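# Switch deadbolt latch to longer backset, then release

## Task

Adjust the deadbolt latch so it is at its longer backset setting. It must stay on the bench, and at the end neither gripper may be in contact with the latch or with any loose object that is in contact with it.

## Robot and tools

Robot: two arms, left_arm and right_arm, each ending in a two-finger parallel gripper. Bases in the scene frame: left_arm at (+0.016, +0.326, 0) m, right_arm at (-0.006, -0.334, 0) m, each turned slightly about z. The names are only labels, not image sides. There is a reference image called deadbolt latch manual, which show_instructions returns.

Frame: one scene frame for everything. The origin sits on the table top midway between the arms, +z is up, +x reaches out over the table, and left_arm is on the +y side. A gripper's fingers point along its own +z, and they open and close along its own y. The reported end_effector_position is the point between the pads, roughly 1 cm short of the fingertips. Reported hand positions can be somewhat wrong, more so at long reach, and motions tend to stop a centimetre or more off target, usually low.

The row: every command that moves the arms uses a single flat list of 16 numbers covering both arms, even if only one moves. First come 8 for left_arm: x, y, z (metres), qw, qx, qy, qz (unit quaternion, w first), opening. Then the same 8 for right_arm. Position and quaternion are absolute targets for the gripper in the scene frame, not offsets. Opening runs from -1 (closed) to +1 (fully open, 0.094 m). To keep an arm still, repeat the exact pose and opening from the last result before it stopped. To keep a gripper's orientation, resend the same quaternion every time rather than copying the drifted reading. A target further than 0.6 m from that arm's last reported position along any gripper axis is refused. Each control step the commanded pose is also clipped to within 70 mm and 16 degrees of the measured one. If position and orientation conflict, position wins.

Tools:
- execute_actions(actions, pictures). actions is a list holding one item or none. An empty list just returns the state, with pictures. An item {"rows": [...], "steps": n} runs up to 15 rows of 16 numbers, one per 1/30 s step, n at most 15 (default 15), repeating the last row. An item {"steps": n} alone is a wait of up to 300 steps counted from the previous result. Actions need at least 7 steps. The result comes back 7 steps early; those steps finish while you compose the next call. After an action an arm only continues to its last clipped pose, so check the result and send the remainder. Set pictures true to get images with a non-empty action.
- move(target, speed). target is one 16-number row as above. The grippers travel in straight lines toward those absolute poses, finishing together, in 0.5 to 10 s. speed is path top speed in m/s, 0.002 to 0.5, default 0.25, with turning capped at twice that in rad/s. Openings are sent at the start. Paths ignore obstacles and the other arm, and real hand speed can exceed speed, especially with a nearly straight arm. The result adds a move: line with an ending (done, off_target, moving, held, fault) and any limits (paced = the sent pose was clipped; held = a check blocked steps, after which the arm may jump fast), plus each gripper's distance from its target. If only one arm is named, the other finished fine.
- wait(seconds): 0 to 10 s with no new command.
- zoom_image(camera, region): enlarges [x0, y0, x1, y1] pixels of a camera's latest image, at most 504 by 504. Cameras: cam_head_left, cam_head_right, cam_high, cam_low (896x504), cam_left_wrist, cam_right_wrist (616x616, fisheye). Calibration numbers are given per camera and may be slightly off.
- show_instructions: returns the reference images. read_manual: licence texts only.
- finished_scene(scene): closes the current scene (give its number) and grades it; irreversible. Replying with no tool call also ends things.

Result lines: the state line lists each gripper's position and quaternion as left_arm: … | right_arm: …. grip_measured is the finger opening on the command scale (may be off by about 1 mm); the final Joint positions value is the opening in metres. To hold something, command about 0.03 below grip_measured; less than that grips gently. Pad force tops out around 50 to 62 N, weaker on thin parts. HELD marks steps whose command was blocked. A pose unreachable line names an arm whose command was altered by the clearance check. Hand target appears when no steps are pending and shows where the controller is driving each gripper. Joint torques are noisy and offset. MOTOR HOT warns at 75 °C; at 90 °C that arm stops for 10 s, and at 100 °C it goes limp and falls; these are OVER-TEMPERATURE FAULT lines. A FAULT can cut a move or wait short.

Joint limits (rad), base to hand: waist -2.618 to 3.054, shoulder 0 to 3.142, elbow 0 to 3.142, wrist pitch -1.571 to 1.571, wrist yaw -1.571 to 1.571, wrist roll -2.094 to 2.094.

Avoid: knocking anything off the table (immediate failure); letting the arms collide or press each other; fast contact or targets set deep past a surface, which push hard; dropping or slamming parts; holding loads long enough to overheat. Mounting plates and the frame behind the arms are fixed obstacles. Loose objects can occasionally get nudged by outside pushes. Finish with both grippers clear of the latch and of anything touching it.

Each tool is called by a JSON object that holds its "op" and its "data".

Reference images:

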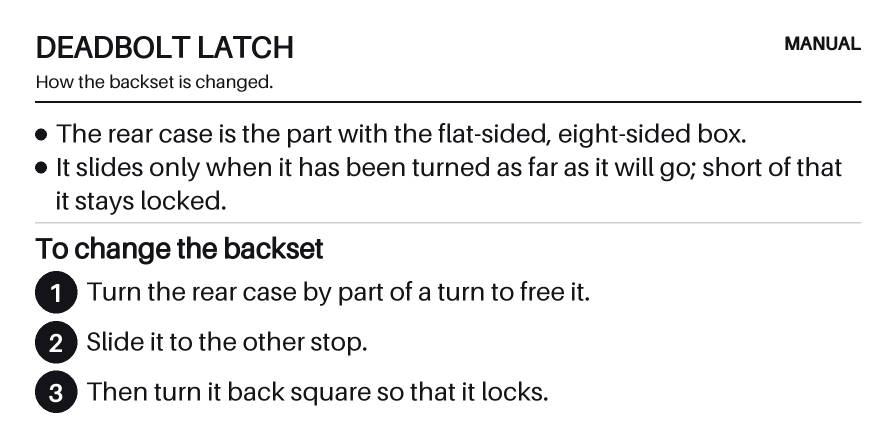

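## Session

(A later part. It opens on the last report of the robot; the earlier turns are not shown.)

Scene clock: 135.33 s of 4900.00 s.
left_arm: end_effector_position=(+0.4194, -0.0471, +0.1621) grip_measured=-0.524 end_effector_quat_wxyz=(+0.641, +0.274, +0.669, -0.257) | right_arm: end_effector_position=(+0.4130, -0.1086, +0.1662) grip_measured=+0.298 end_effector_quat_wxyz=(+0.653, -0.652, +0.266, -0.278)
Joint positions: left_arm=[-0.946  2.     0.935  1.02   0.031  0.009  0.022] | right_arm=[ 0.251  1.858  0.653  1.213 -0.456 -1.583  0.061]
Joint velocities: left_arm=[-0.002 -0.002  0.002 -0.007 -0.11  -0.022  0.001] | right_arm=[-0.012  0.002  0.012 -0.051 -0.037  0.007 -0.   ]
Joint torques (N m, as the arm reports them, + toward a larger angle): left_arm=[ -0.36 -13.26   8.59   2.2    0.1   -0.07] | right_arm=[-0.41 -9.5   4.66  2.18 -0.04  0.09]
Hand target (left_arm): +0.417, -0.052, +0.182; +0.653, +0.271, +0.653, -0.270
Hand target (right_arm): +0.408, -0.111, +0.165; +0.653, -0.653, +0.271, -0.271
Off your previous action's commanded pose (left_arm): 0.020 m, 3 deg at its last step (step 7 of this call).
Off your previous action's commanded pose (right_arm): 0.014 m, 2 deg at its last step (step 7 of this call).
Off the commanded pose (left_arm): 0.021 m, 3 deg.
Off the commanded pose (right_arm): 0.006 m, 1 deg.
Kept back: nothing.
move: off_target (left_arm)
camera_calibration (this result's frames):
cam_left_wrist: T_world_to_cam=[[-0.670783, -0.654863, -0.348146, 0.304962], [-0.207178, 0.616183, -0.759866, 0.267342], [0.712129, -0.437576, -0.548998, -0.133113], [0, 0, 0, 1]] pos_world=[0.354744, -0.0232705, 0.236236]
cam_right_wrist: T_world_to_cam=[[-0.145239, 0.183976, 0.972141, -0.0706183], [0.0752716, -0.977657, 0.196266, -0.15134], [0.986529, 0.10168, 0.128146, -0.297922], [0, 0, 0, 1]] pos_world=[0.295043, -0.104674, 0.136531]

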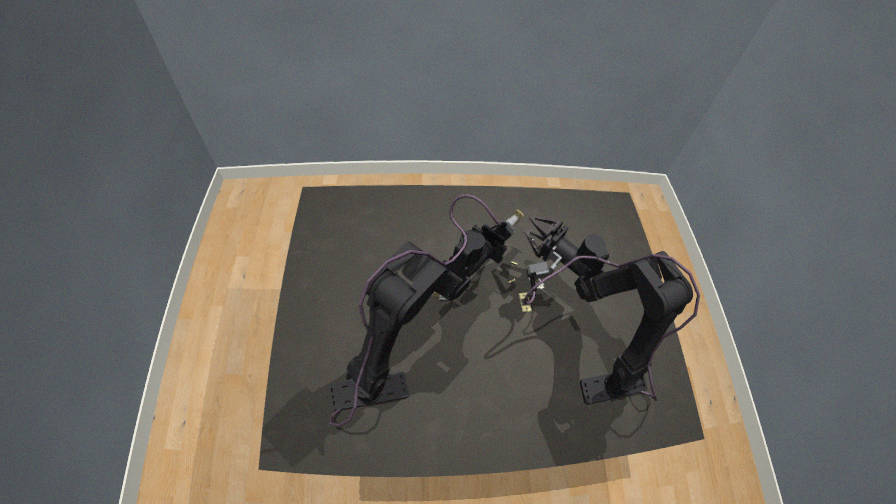

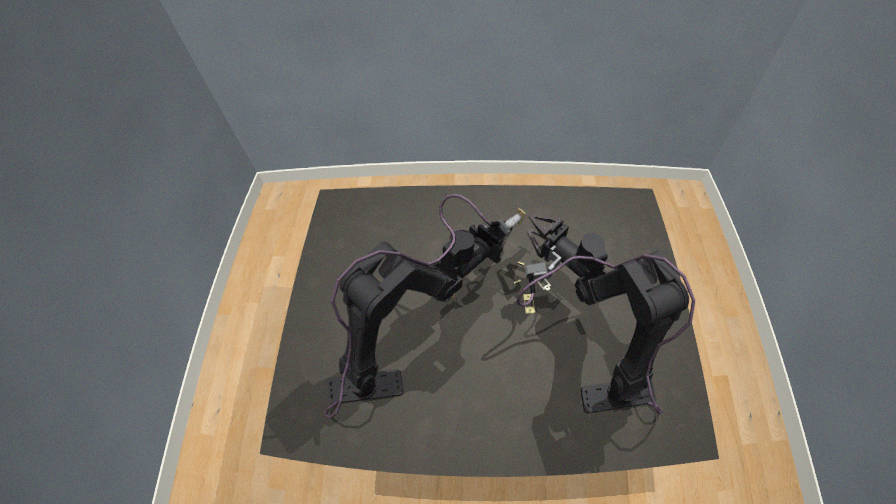

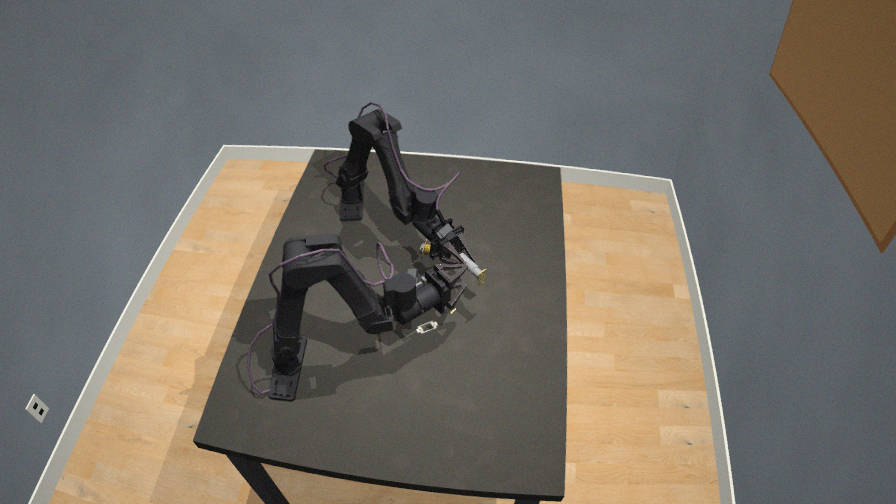

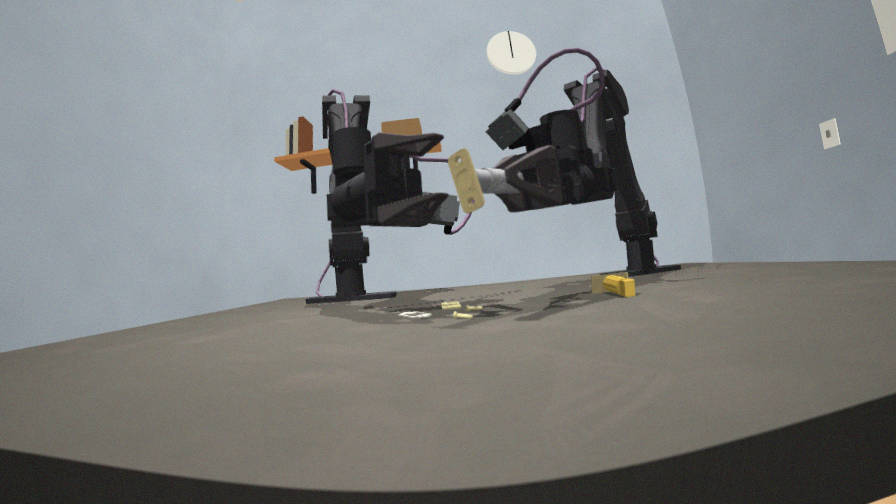

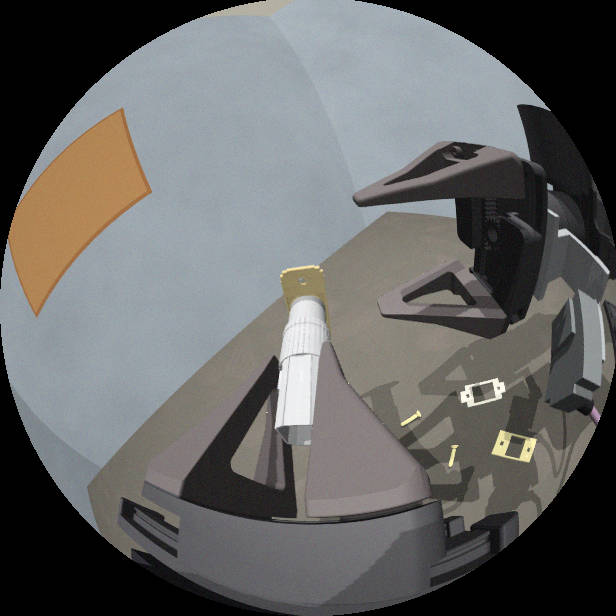

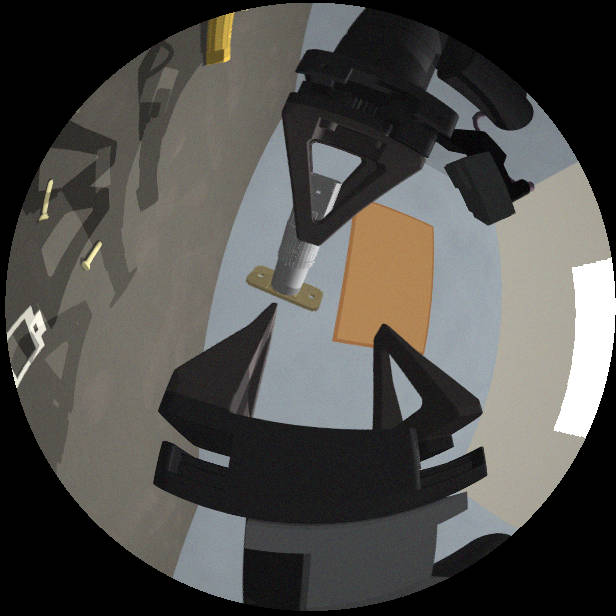

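{"op": "move", "data": {"target": [0.4181,-0.0522,0.182,0.6533,0.2706,0.6533,-0.2706,-0.6, 0.415,-0.119,0.185,0.6533,-0.2706,0.6533,0.2706,0.0], "speed": 0.25}}

Scene clock: 139.33 s of 4900.00 s.
left_arm: end_effector_position=(+0.4193, -0.0471, +0.1609) grip_measured=-0.524 end_effector_quat_wxyz=(+0.640, +0.274, +0.670, -0.256) | right_arm: end_effector_position=(+0.4120, -0.1174, +0.1748) grip_measured=+0.002 end_effector_quat_wxyz=(+0.650, -0.273, +0.657, +0.268)
Joint positions: left_arm=[-0.946  2.     0.935  1.016  0.031  0.009  0.022] | right_arm=[ 0.223  1.796  0.653  1.129 -0.489 -0.009  0.047]
Joint velocities: left_arm=[-0.007 -0.017  0.022 -0.022 -0.081  0.007 -0.   ] | right_arm=[-0.012 -0.012  0.002  0.051 -0.022  0.11  -0.001]
Joint torques (N m, as the arm reports them, + toward a larger angle): left_arm=[ -0.38 -13.25   8.58   2.26   0.08  -0.08] | right_arm=[-0.6  -9.44  8.67  2.   -0.08  0.02]
Hand target (left_arm): +0.417, -0.052, +0.182; +0.654, +0.270, +0.653, -0.270
Hand target (right_arm): +0.415, -0.119, +0.185; +0.654, -0.271, +0.653, +0.271
Off the commanded pose (left_arm): 0.022 m, 3 deg.
Off the commanded pose (right_arm): 0.011 m, 1 deg.
Kept back: nothing.
move: off_target (left_arm, right_arm)
camera_calibration (this result's frames):
cam_left_wrist: T_world_to_cam=[[-0.671961, -0.653791, -0.347886, 0.305066], [-0.209748, 0.618519, -0.757258, 0.267215], [0.710263, -0.43588, -0.552752, -0.132226], [0, 0, 0, 1]] pos_world=[0.354955, -0.0234625, 0.235391]
cam_right_wrist: T_world_to_cam=[[0.714505, -0.664062, 0.220235, -0.399823], [-0.318939, -0.589337, -0.742267, 0.210515], [0.622704, 0.460112, -0.63288, 0.027854], [0, 0, 0, 1]] pos_world=[0.335472, -0.154259, 0.261941]

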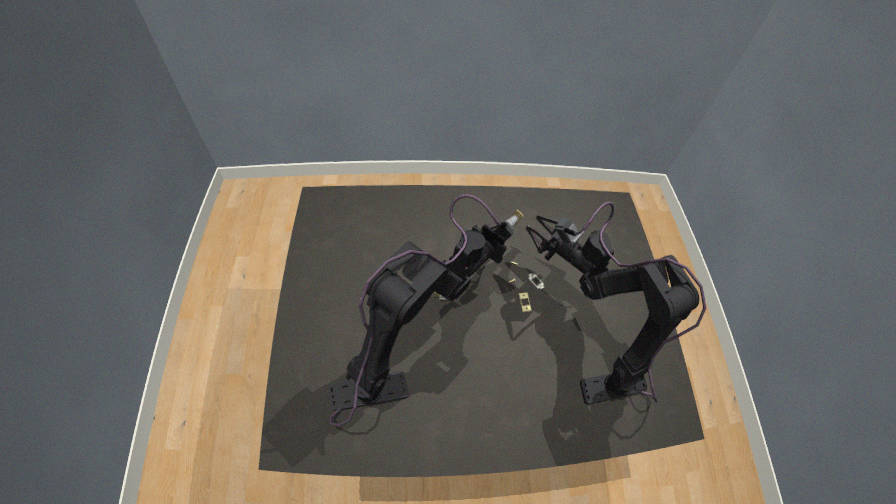

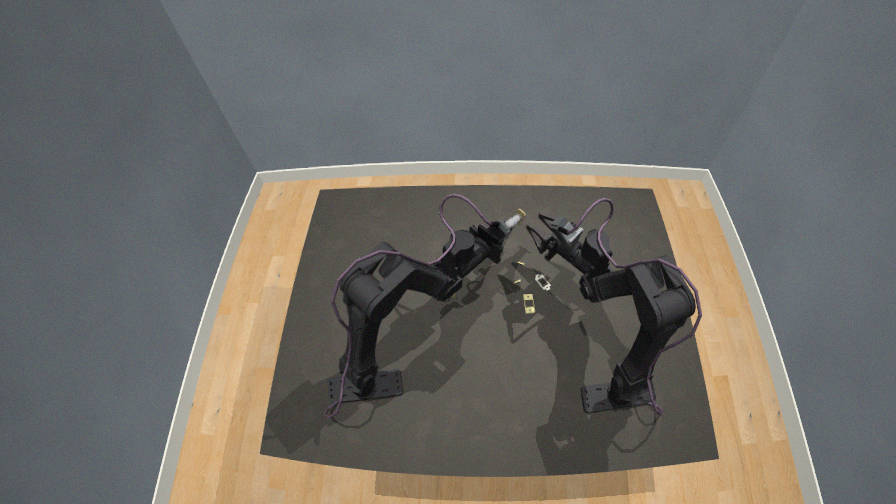

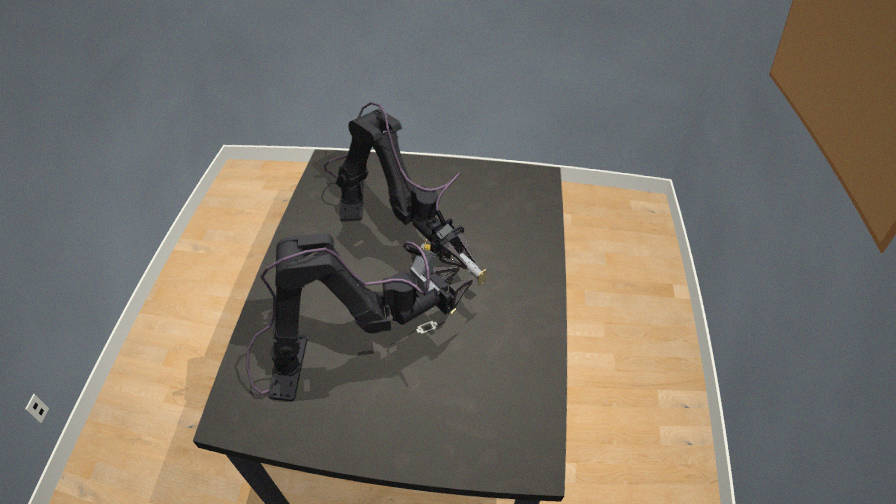

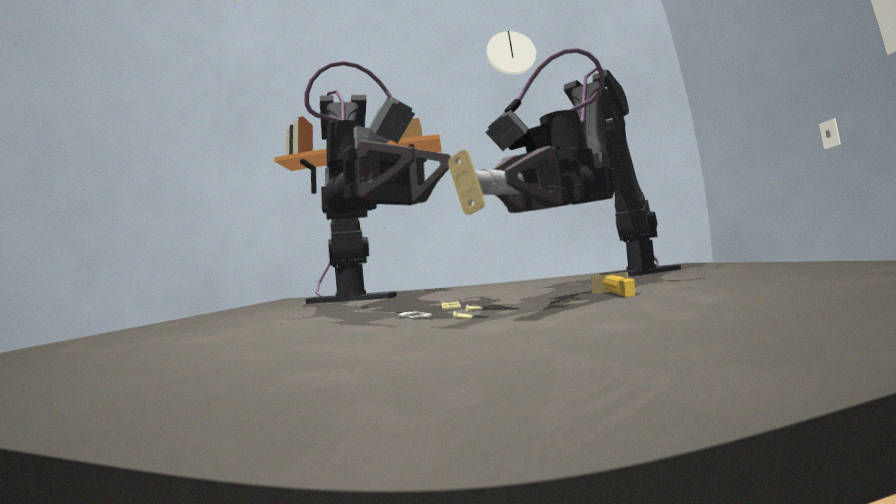

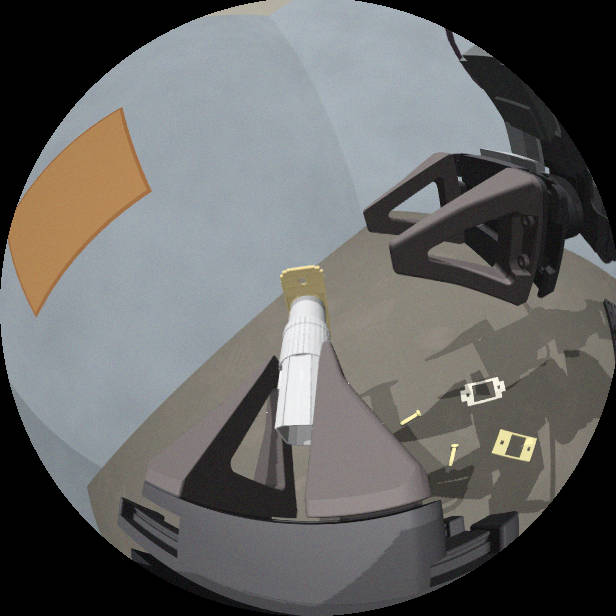

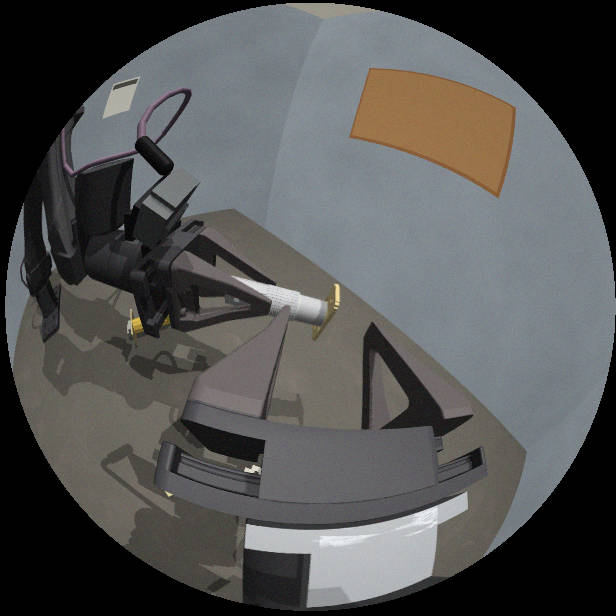

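{"op": "move", "data": {"target": [0.4181,-0.0522,0.182,0.6533,0.2706,0.6533,-0.2706,-0.6, 0.457,-0.077,0.185,0.6533,-0.2706,0.6533,0.2706,0.0], "speed": 0.1}}

Scene clock: 140.80 s of 4900.00 s.
left_arm: end_effector_position=(+0.4193, -0.0470, +0.1603) grip_measured=-0.524 end_effector_quat_wxyz=(+0.639, +0.275, +0.671, -0.256) | right_arm: end_effector_position=(+0.4522, -0.0817, +0.1837) grip_measured=+0.002 end_effector_quat_wxyz=(+0.655, -0.274, +0.651, +0.269)
Joint positions: left_arm=[-0.946  2.     0.935  1.013  0.031  0.009  0.022] | right_arm=[ 0.285  1.925  0.872  1.055 -0.429 -0.007  0.047]
Joint velocities: left_arm=[-0.017  0.007 -0.012 -0.022 -0.022  0.007 -0.001] | right_arm=[-0.012 -0.017 -0.002 -0.051  0.037  0.007  0.001]
Joint torques (N m, as the arm reports them, + toward a larger angle): left_arm=[ -0.39 -13.26   8.51   2.27   0.09  -0.06] | right_arm=[ 0.35 -8.51 10.33  2.04  0.06  0.02]
Hand target (left_arm): +0.417, -0.051, +0.182; +0.653, +0.271, +0.653, -0.270
Hand target (right_arm): +0.458, -0.078, +0.185; +0.653, -0.271, +0.653, +0.270
Off the commanded pose (left_arm): 0.022 m, 3 deg.
Off the commanded pose (right_arm): 0.007 m, 0 deg.
Kept back: nothing.
move: off_target (left_arm)
camera_calibration (this result's frames):
cam_left_wrist: T_world_to_cam=[[-0.672649, -0.653166, -0.347732, 0.305126], [-0.211242, 0.619878, -0.75573, 0.267139], [0.709169, -0.434885, -0.554936, -0.131708], [0, 0, 0, 1]] pos_world=[0.355077, -0.0235732, 0.234898]
cam_right_wrist: T_world_to_cam=[[0.712973, -0.663874, 0.225701, -0.407049], [-0.307412, -0.585241, -0.750327, 0.247569], [0.630213, 0.46558, -0.621344, -0.0130216], [0, 0, 0, 1]] pos_world=[0.374526, -0.119279, 0.269538]

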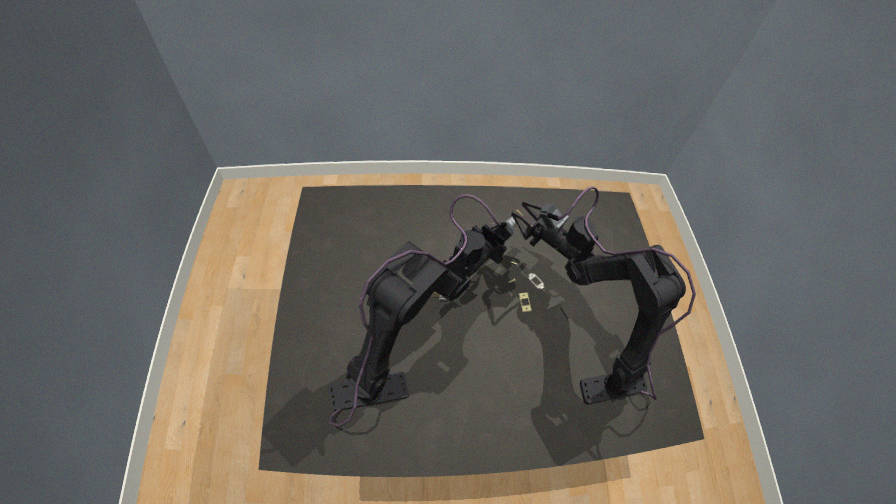

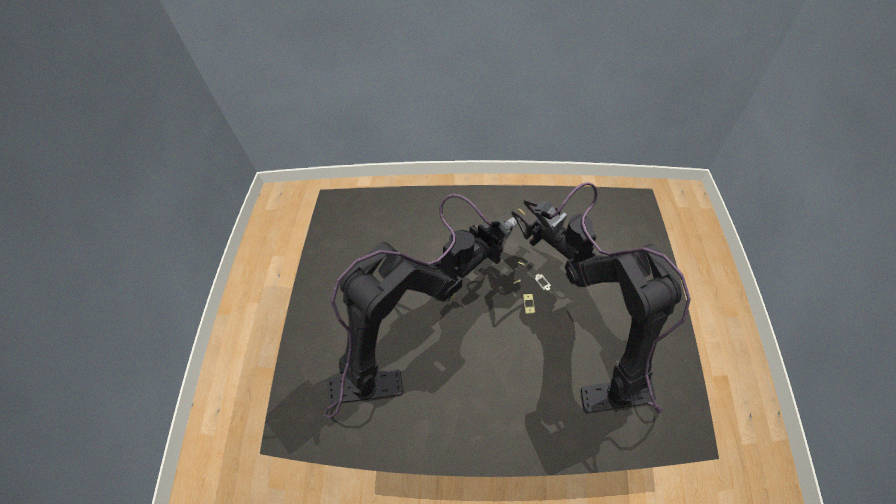

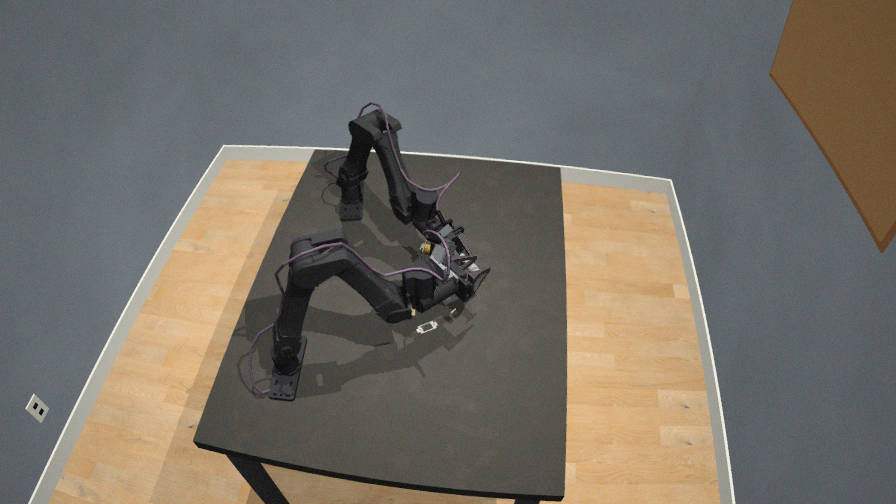

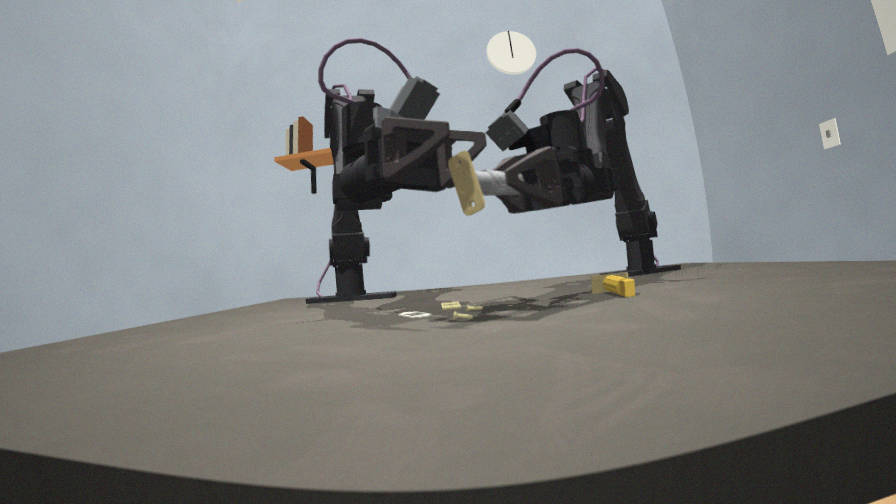

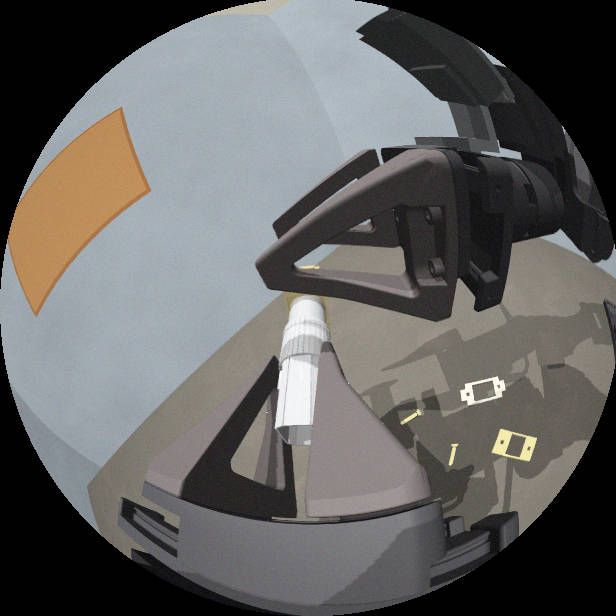

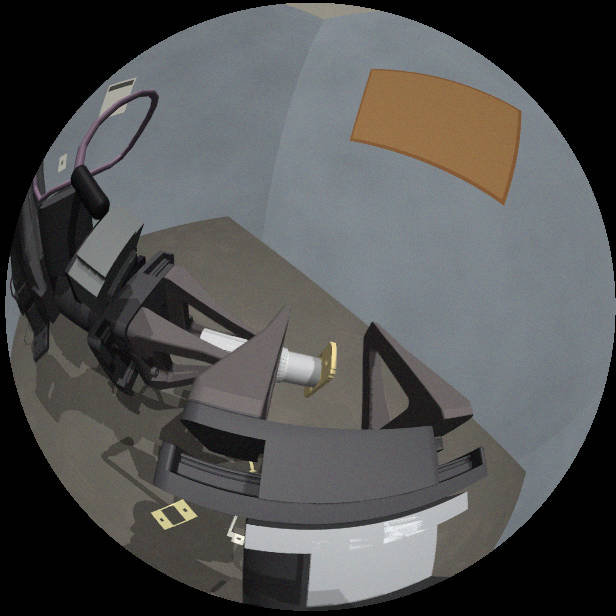

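{"op": "zoom_image", "data": {"camera": "cam_low", "region": [370, 90, 570, 230]}}

Region (370, 90, 570, 230) of cam_low's 896x504 image, scaled by 2.520, with more detail than that image has; it fills the top 353 rows of this view, and the rest is white.

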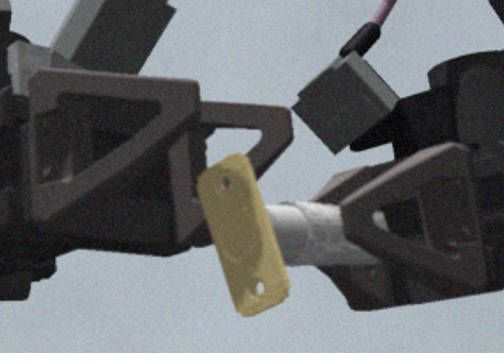

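{"op": "move", "data": {"target": [0.4181,-0.0522,0.182,0.6533,0.2706,0.6533,-0.2706,-0.6, 0.457,-0.077,0.165,0.6533,-0.2706,0.6533,0.2706,0.0], "speed": 0.06}}

Scene clock: 142.00 s of 4900.00 s.
left_arm: end_effector_position=(+0.4193, -0.0470, +0.1598) grip_measured=-0.524 end_effector_quat_wxyz=(+0.638, +0.275, +0.672, -0.256) | right_arm: end_effector_position=(+0.4559, -0.0807, +0.1641) grip_measured=+0.002 end_effector_quat_wxyz=(+0.651, -0.273, +0.655, +0.268)
Joint positions: left_arm=[-0.946  2.     0.935  1.011  0.031  0.009  0.022] | right_arm=[ 0.285  1.989  0.872  1.109 -0.427 -0.007  0.047]
Joint velocities: left_arm=[-0.002  0.012 -0.012 -0.051  0.022  0.037 -0.   ] | right_arm=[ 0.012 -0.002 -0.002  0.051 -0.007 -0.007 -0.001]
Joint torques (N m, as the arm reports them, + toward a larger angle): left_arm=[ -0.35 -13.32   8.4    2.31   0.09  -0.07] | right_arm=[ 0.56 -9.08  8.33  2.22  0.08  0.03]
Hand target (left_arm): +0.417, -0.051, +0.182; +0.653, +0.270, +0.653, -0.270
Hand target (right_arm): +0.457, -0.077, +0.165; +0.653, -0.271, +0.653, +0.271
Off the commanded pose (left_arm): 0.023 m, 3 deg.
Off the commanded pose (right_arm): 0.004 m, 0 deg.
Kept back: nothing.
move: off_target (left_arm)
camera_calibration (this result's frames):
cam_left_wrist: T_world_to_cam=[[-0.673139, -0.65272, -0.34762, 0.305169], [-0.212308, 0.620847, -0.754635, 0.267084], [0.708385, -0.434172, -0.556494, -0.131339], [0, 0, 0, 1]] pos_world=[0.355164, -0.0236518, 0.234545]
cam_right_wrist: T_world_to_cam=[[0.713353, -0.66497, 0.221228, -0.404181], [-0.316188, -0.587114, -0.745199, 0.23755], [0.625421, 0.46164, -0.629076, -0.0248348], [0, 0, 0, 1]] pos_world=[0.378966, -0.117835, 0.250815]

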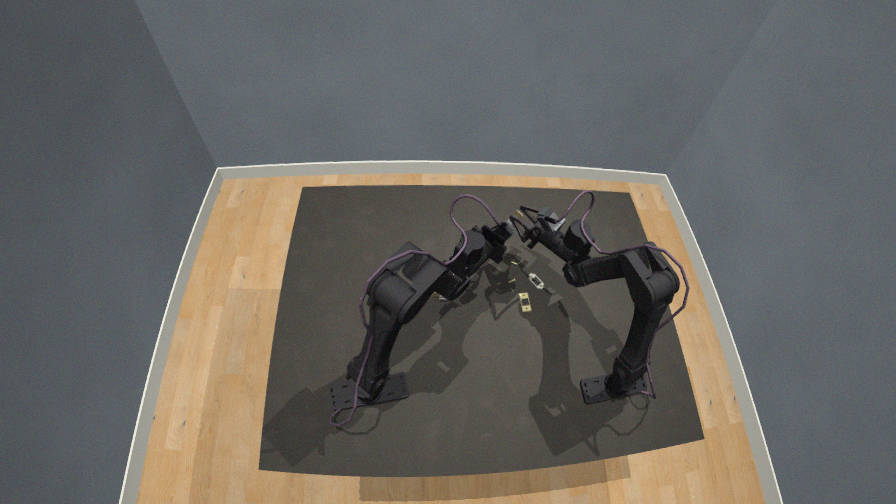

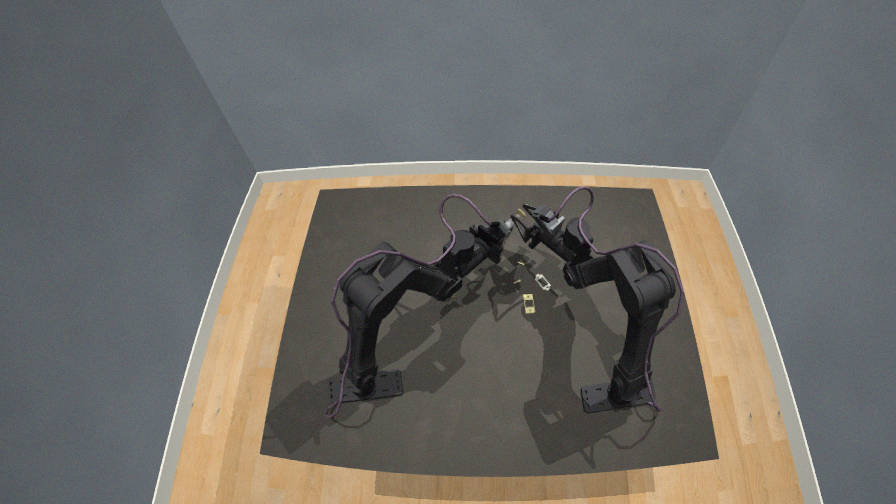

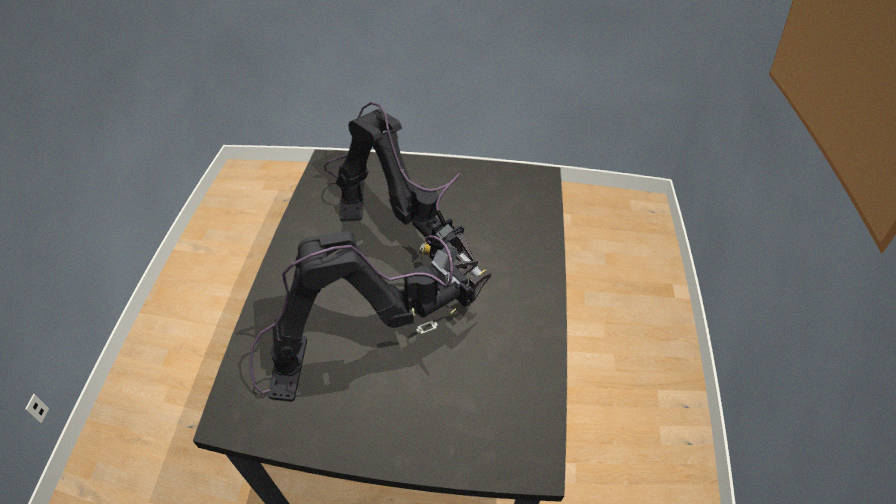

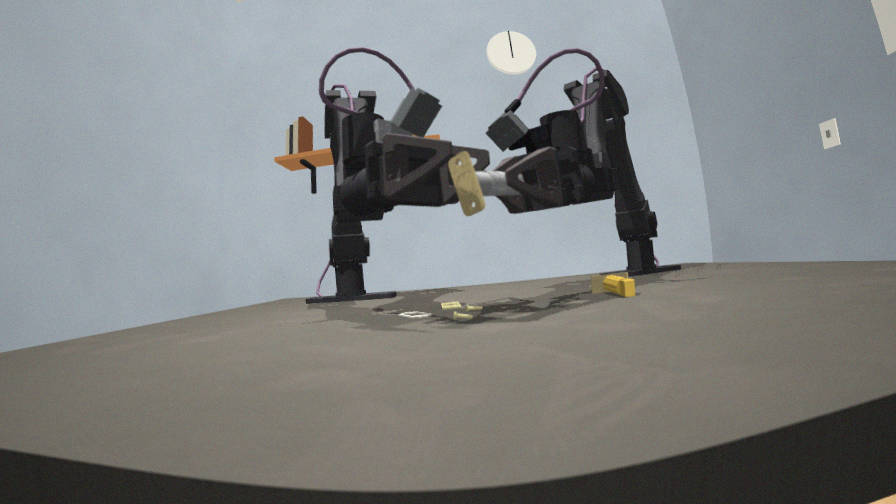

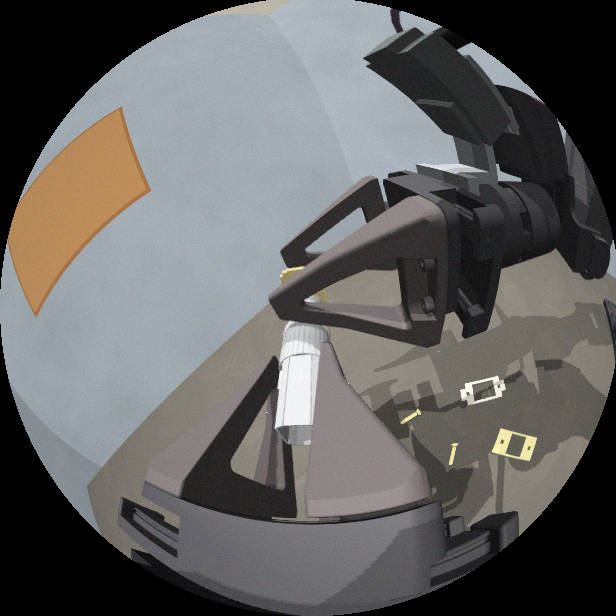

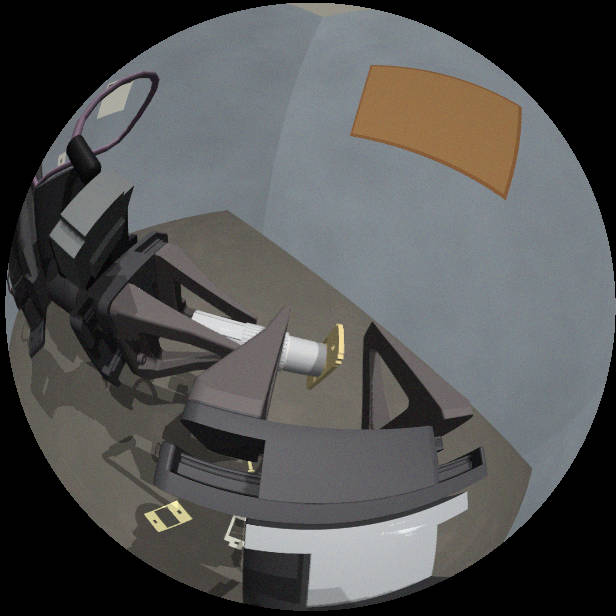

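{"op": "zoom_image", "data": {"camera": "cam_low", "region": [370, 90, 570, 230]}}

Region (370, 90, 570, 230) of cam_low's 896x504 image, scaled by 2.520, with more detail than that image has; it fills the top 353 rows of this view, and the rest is white.

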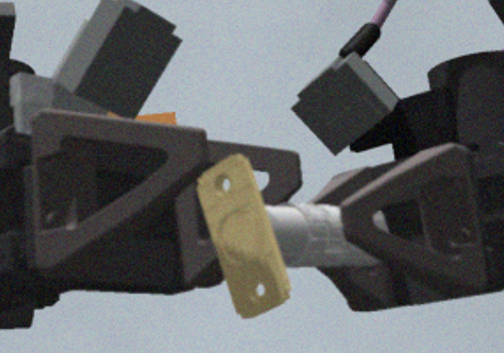

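{"op": "execute_actions", "data": {"actions": [{"rows": [[0.4181,-0.0522,0.182,0.6533,0.2706,0.6533,-0.2706,-0.6, 0.457,-0.077,0.165,0.6533,-0.2706,0.6533,0.2706,-1.0]], "steps": 15}], "pictures": true}}

Scene clock: 142.80 s of 4900.00 s.
left_arm: end_effector_position=(+0.4196, -0.0466, +0.1582) grip_measured=-0.524 end_effector_quat_wxyz=(+0.637, +0.275, +0.674, -0.254) | right_arm: end_effector_position=(+0.4580, -0.0835, +0.1675) grip_measured=-0.960 end_effector_quat_wxyz=(+0.658, -0.267, +0.653, +0.265)
Joint positions: left_arm=[-0.946  2.     0.935  1.005  0.029  0.009  0.022] | right_arm=[ 0.282  1.989  0.872  1.123 -0.415 -0.003  0.002]
Joint velocities: left_arm=[ 0.002  0.012  0.007  0.022 -0.037  0.007 -0.002] | right_arm=[ 0.017 -0.012  0.007 -0.037 -0.081 -0.022 -0.   ]
Joint torques (N m, as the arm reports them, + toward a larger angle): left_arm=[ -0.37 -13.34   8.48   2.36   0.1   -0.05] | right_arm=[ 0.78 -9.03  8.31  2.18 -0.03  0.  ]
Steps of this call (steps 1 to 16: nothing new was sent; steps 17 to 24: the first 8 steps of this action). Readings (end_effector_position):
17: left_arm (+0.4193, -0.0470, +0.1598) | right_arm (+0.4559, -0.0807, +0.1653)
18: left_arm (+0.4193, -0.0470, +0.1598) | right_arm (+0.4559, -0.0807, +0.1653)
20: left_arm (+0.4193, -0.0469, +0.1588) | right_arm (+0.4579, -0.0831, +0.1663)
24: the state above
camera_calibration (this result's frames):
cam_left_wrist: T_world_to_cam=[[-0.67303, -0.652959, -0.347382, 0.304956], [-0.217501, 0.623643, -0.750841, 0.267382], [0.706911, -0.429783, -0.56175, -0.130589], [0, 0, 0, 1]] pos_world=[0.355715, -0.0237523, 0.233339]
cam_right_wrist: T_world_to_cam=[[0.701259, -0.677014, 0.223355, -0.404107], [-0.316652, -0.576497, -0.753249, 0.241588], [0.638723, 0.457497, -0.618651, -0.0309786], [0, 0, 0, 1]] pos_world=[0.37967, -0.120139, 0.25307]

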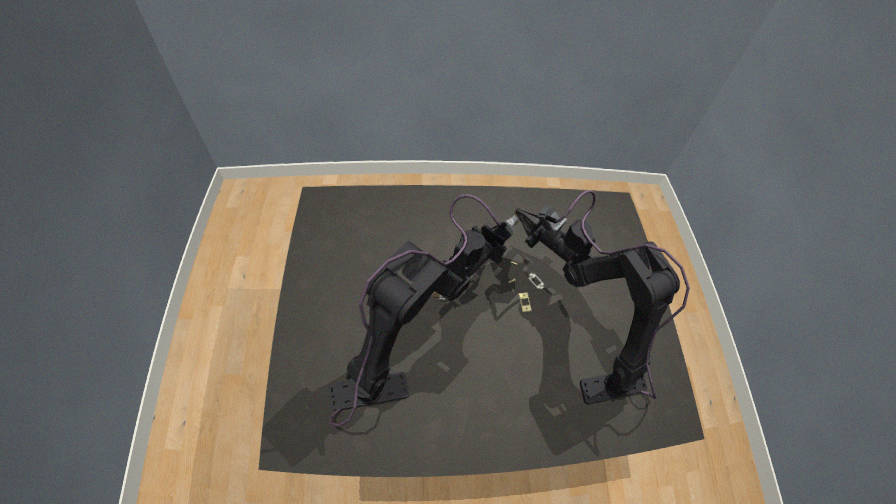

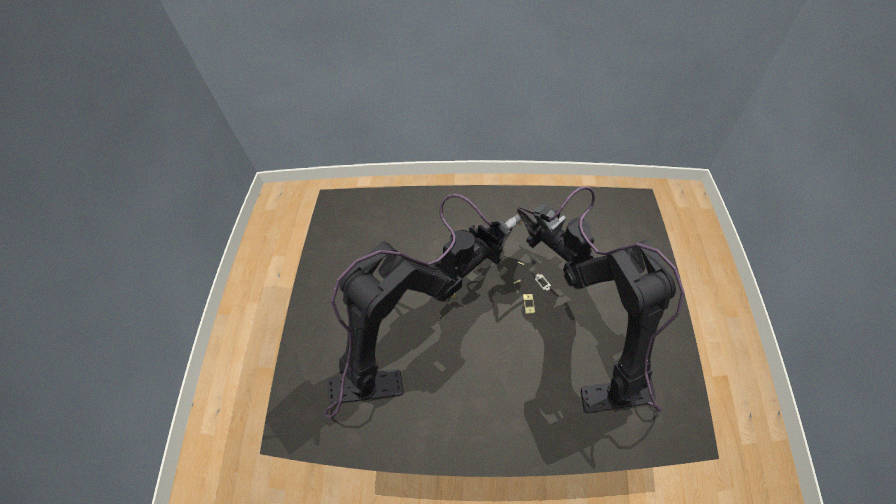

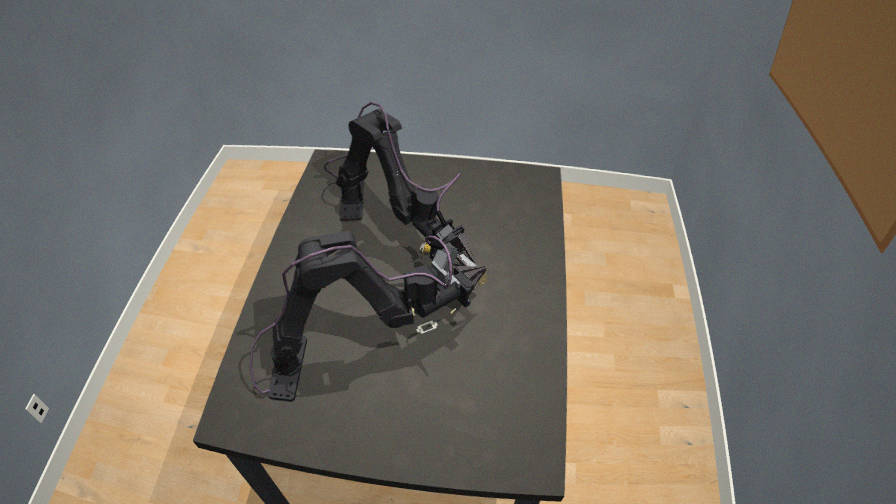

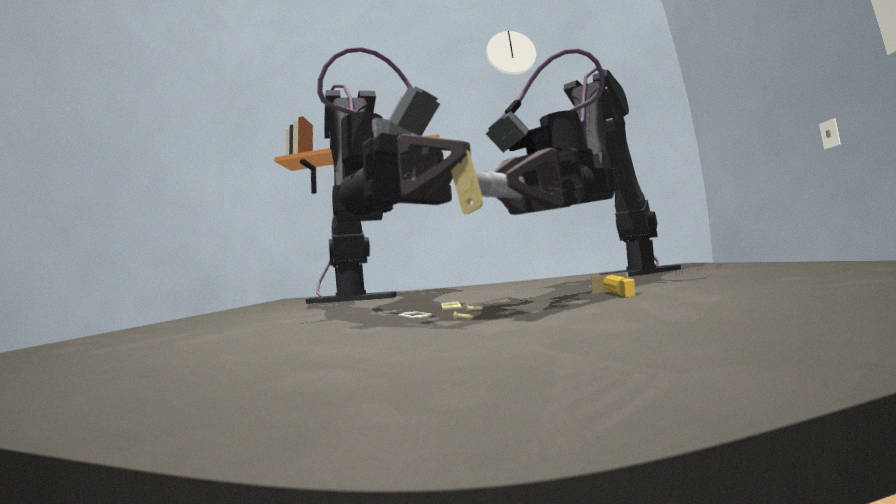

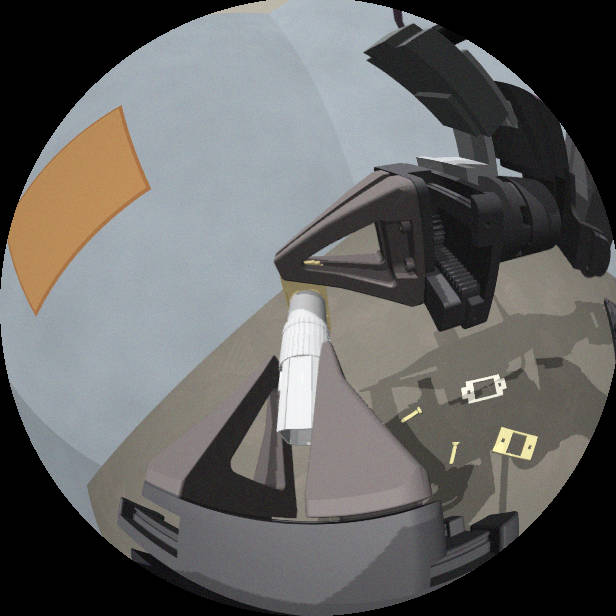

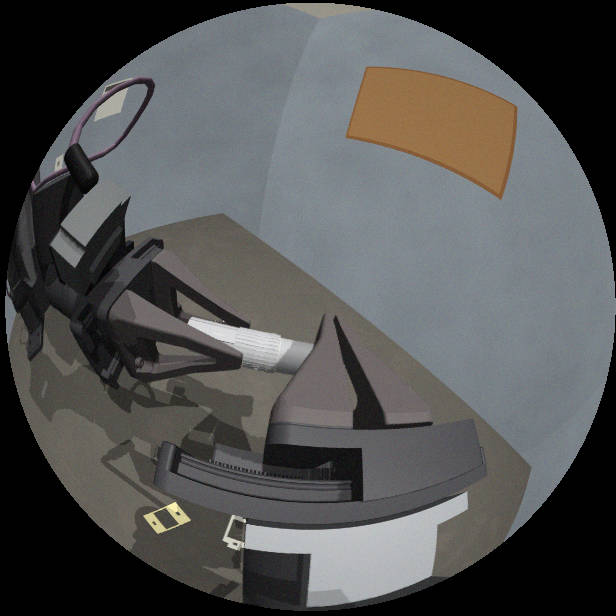

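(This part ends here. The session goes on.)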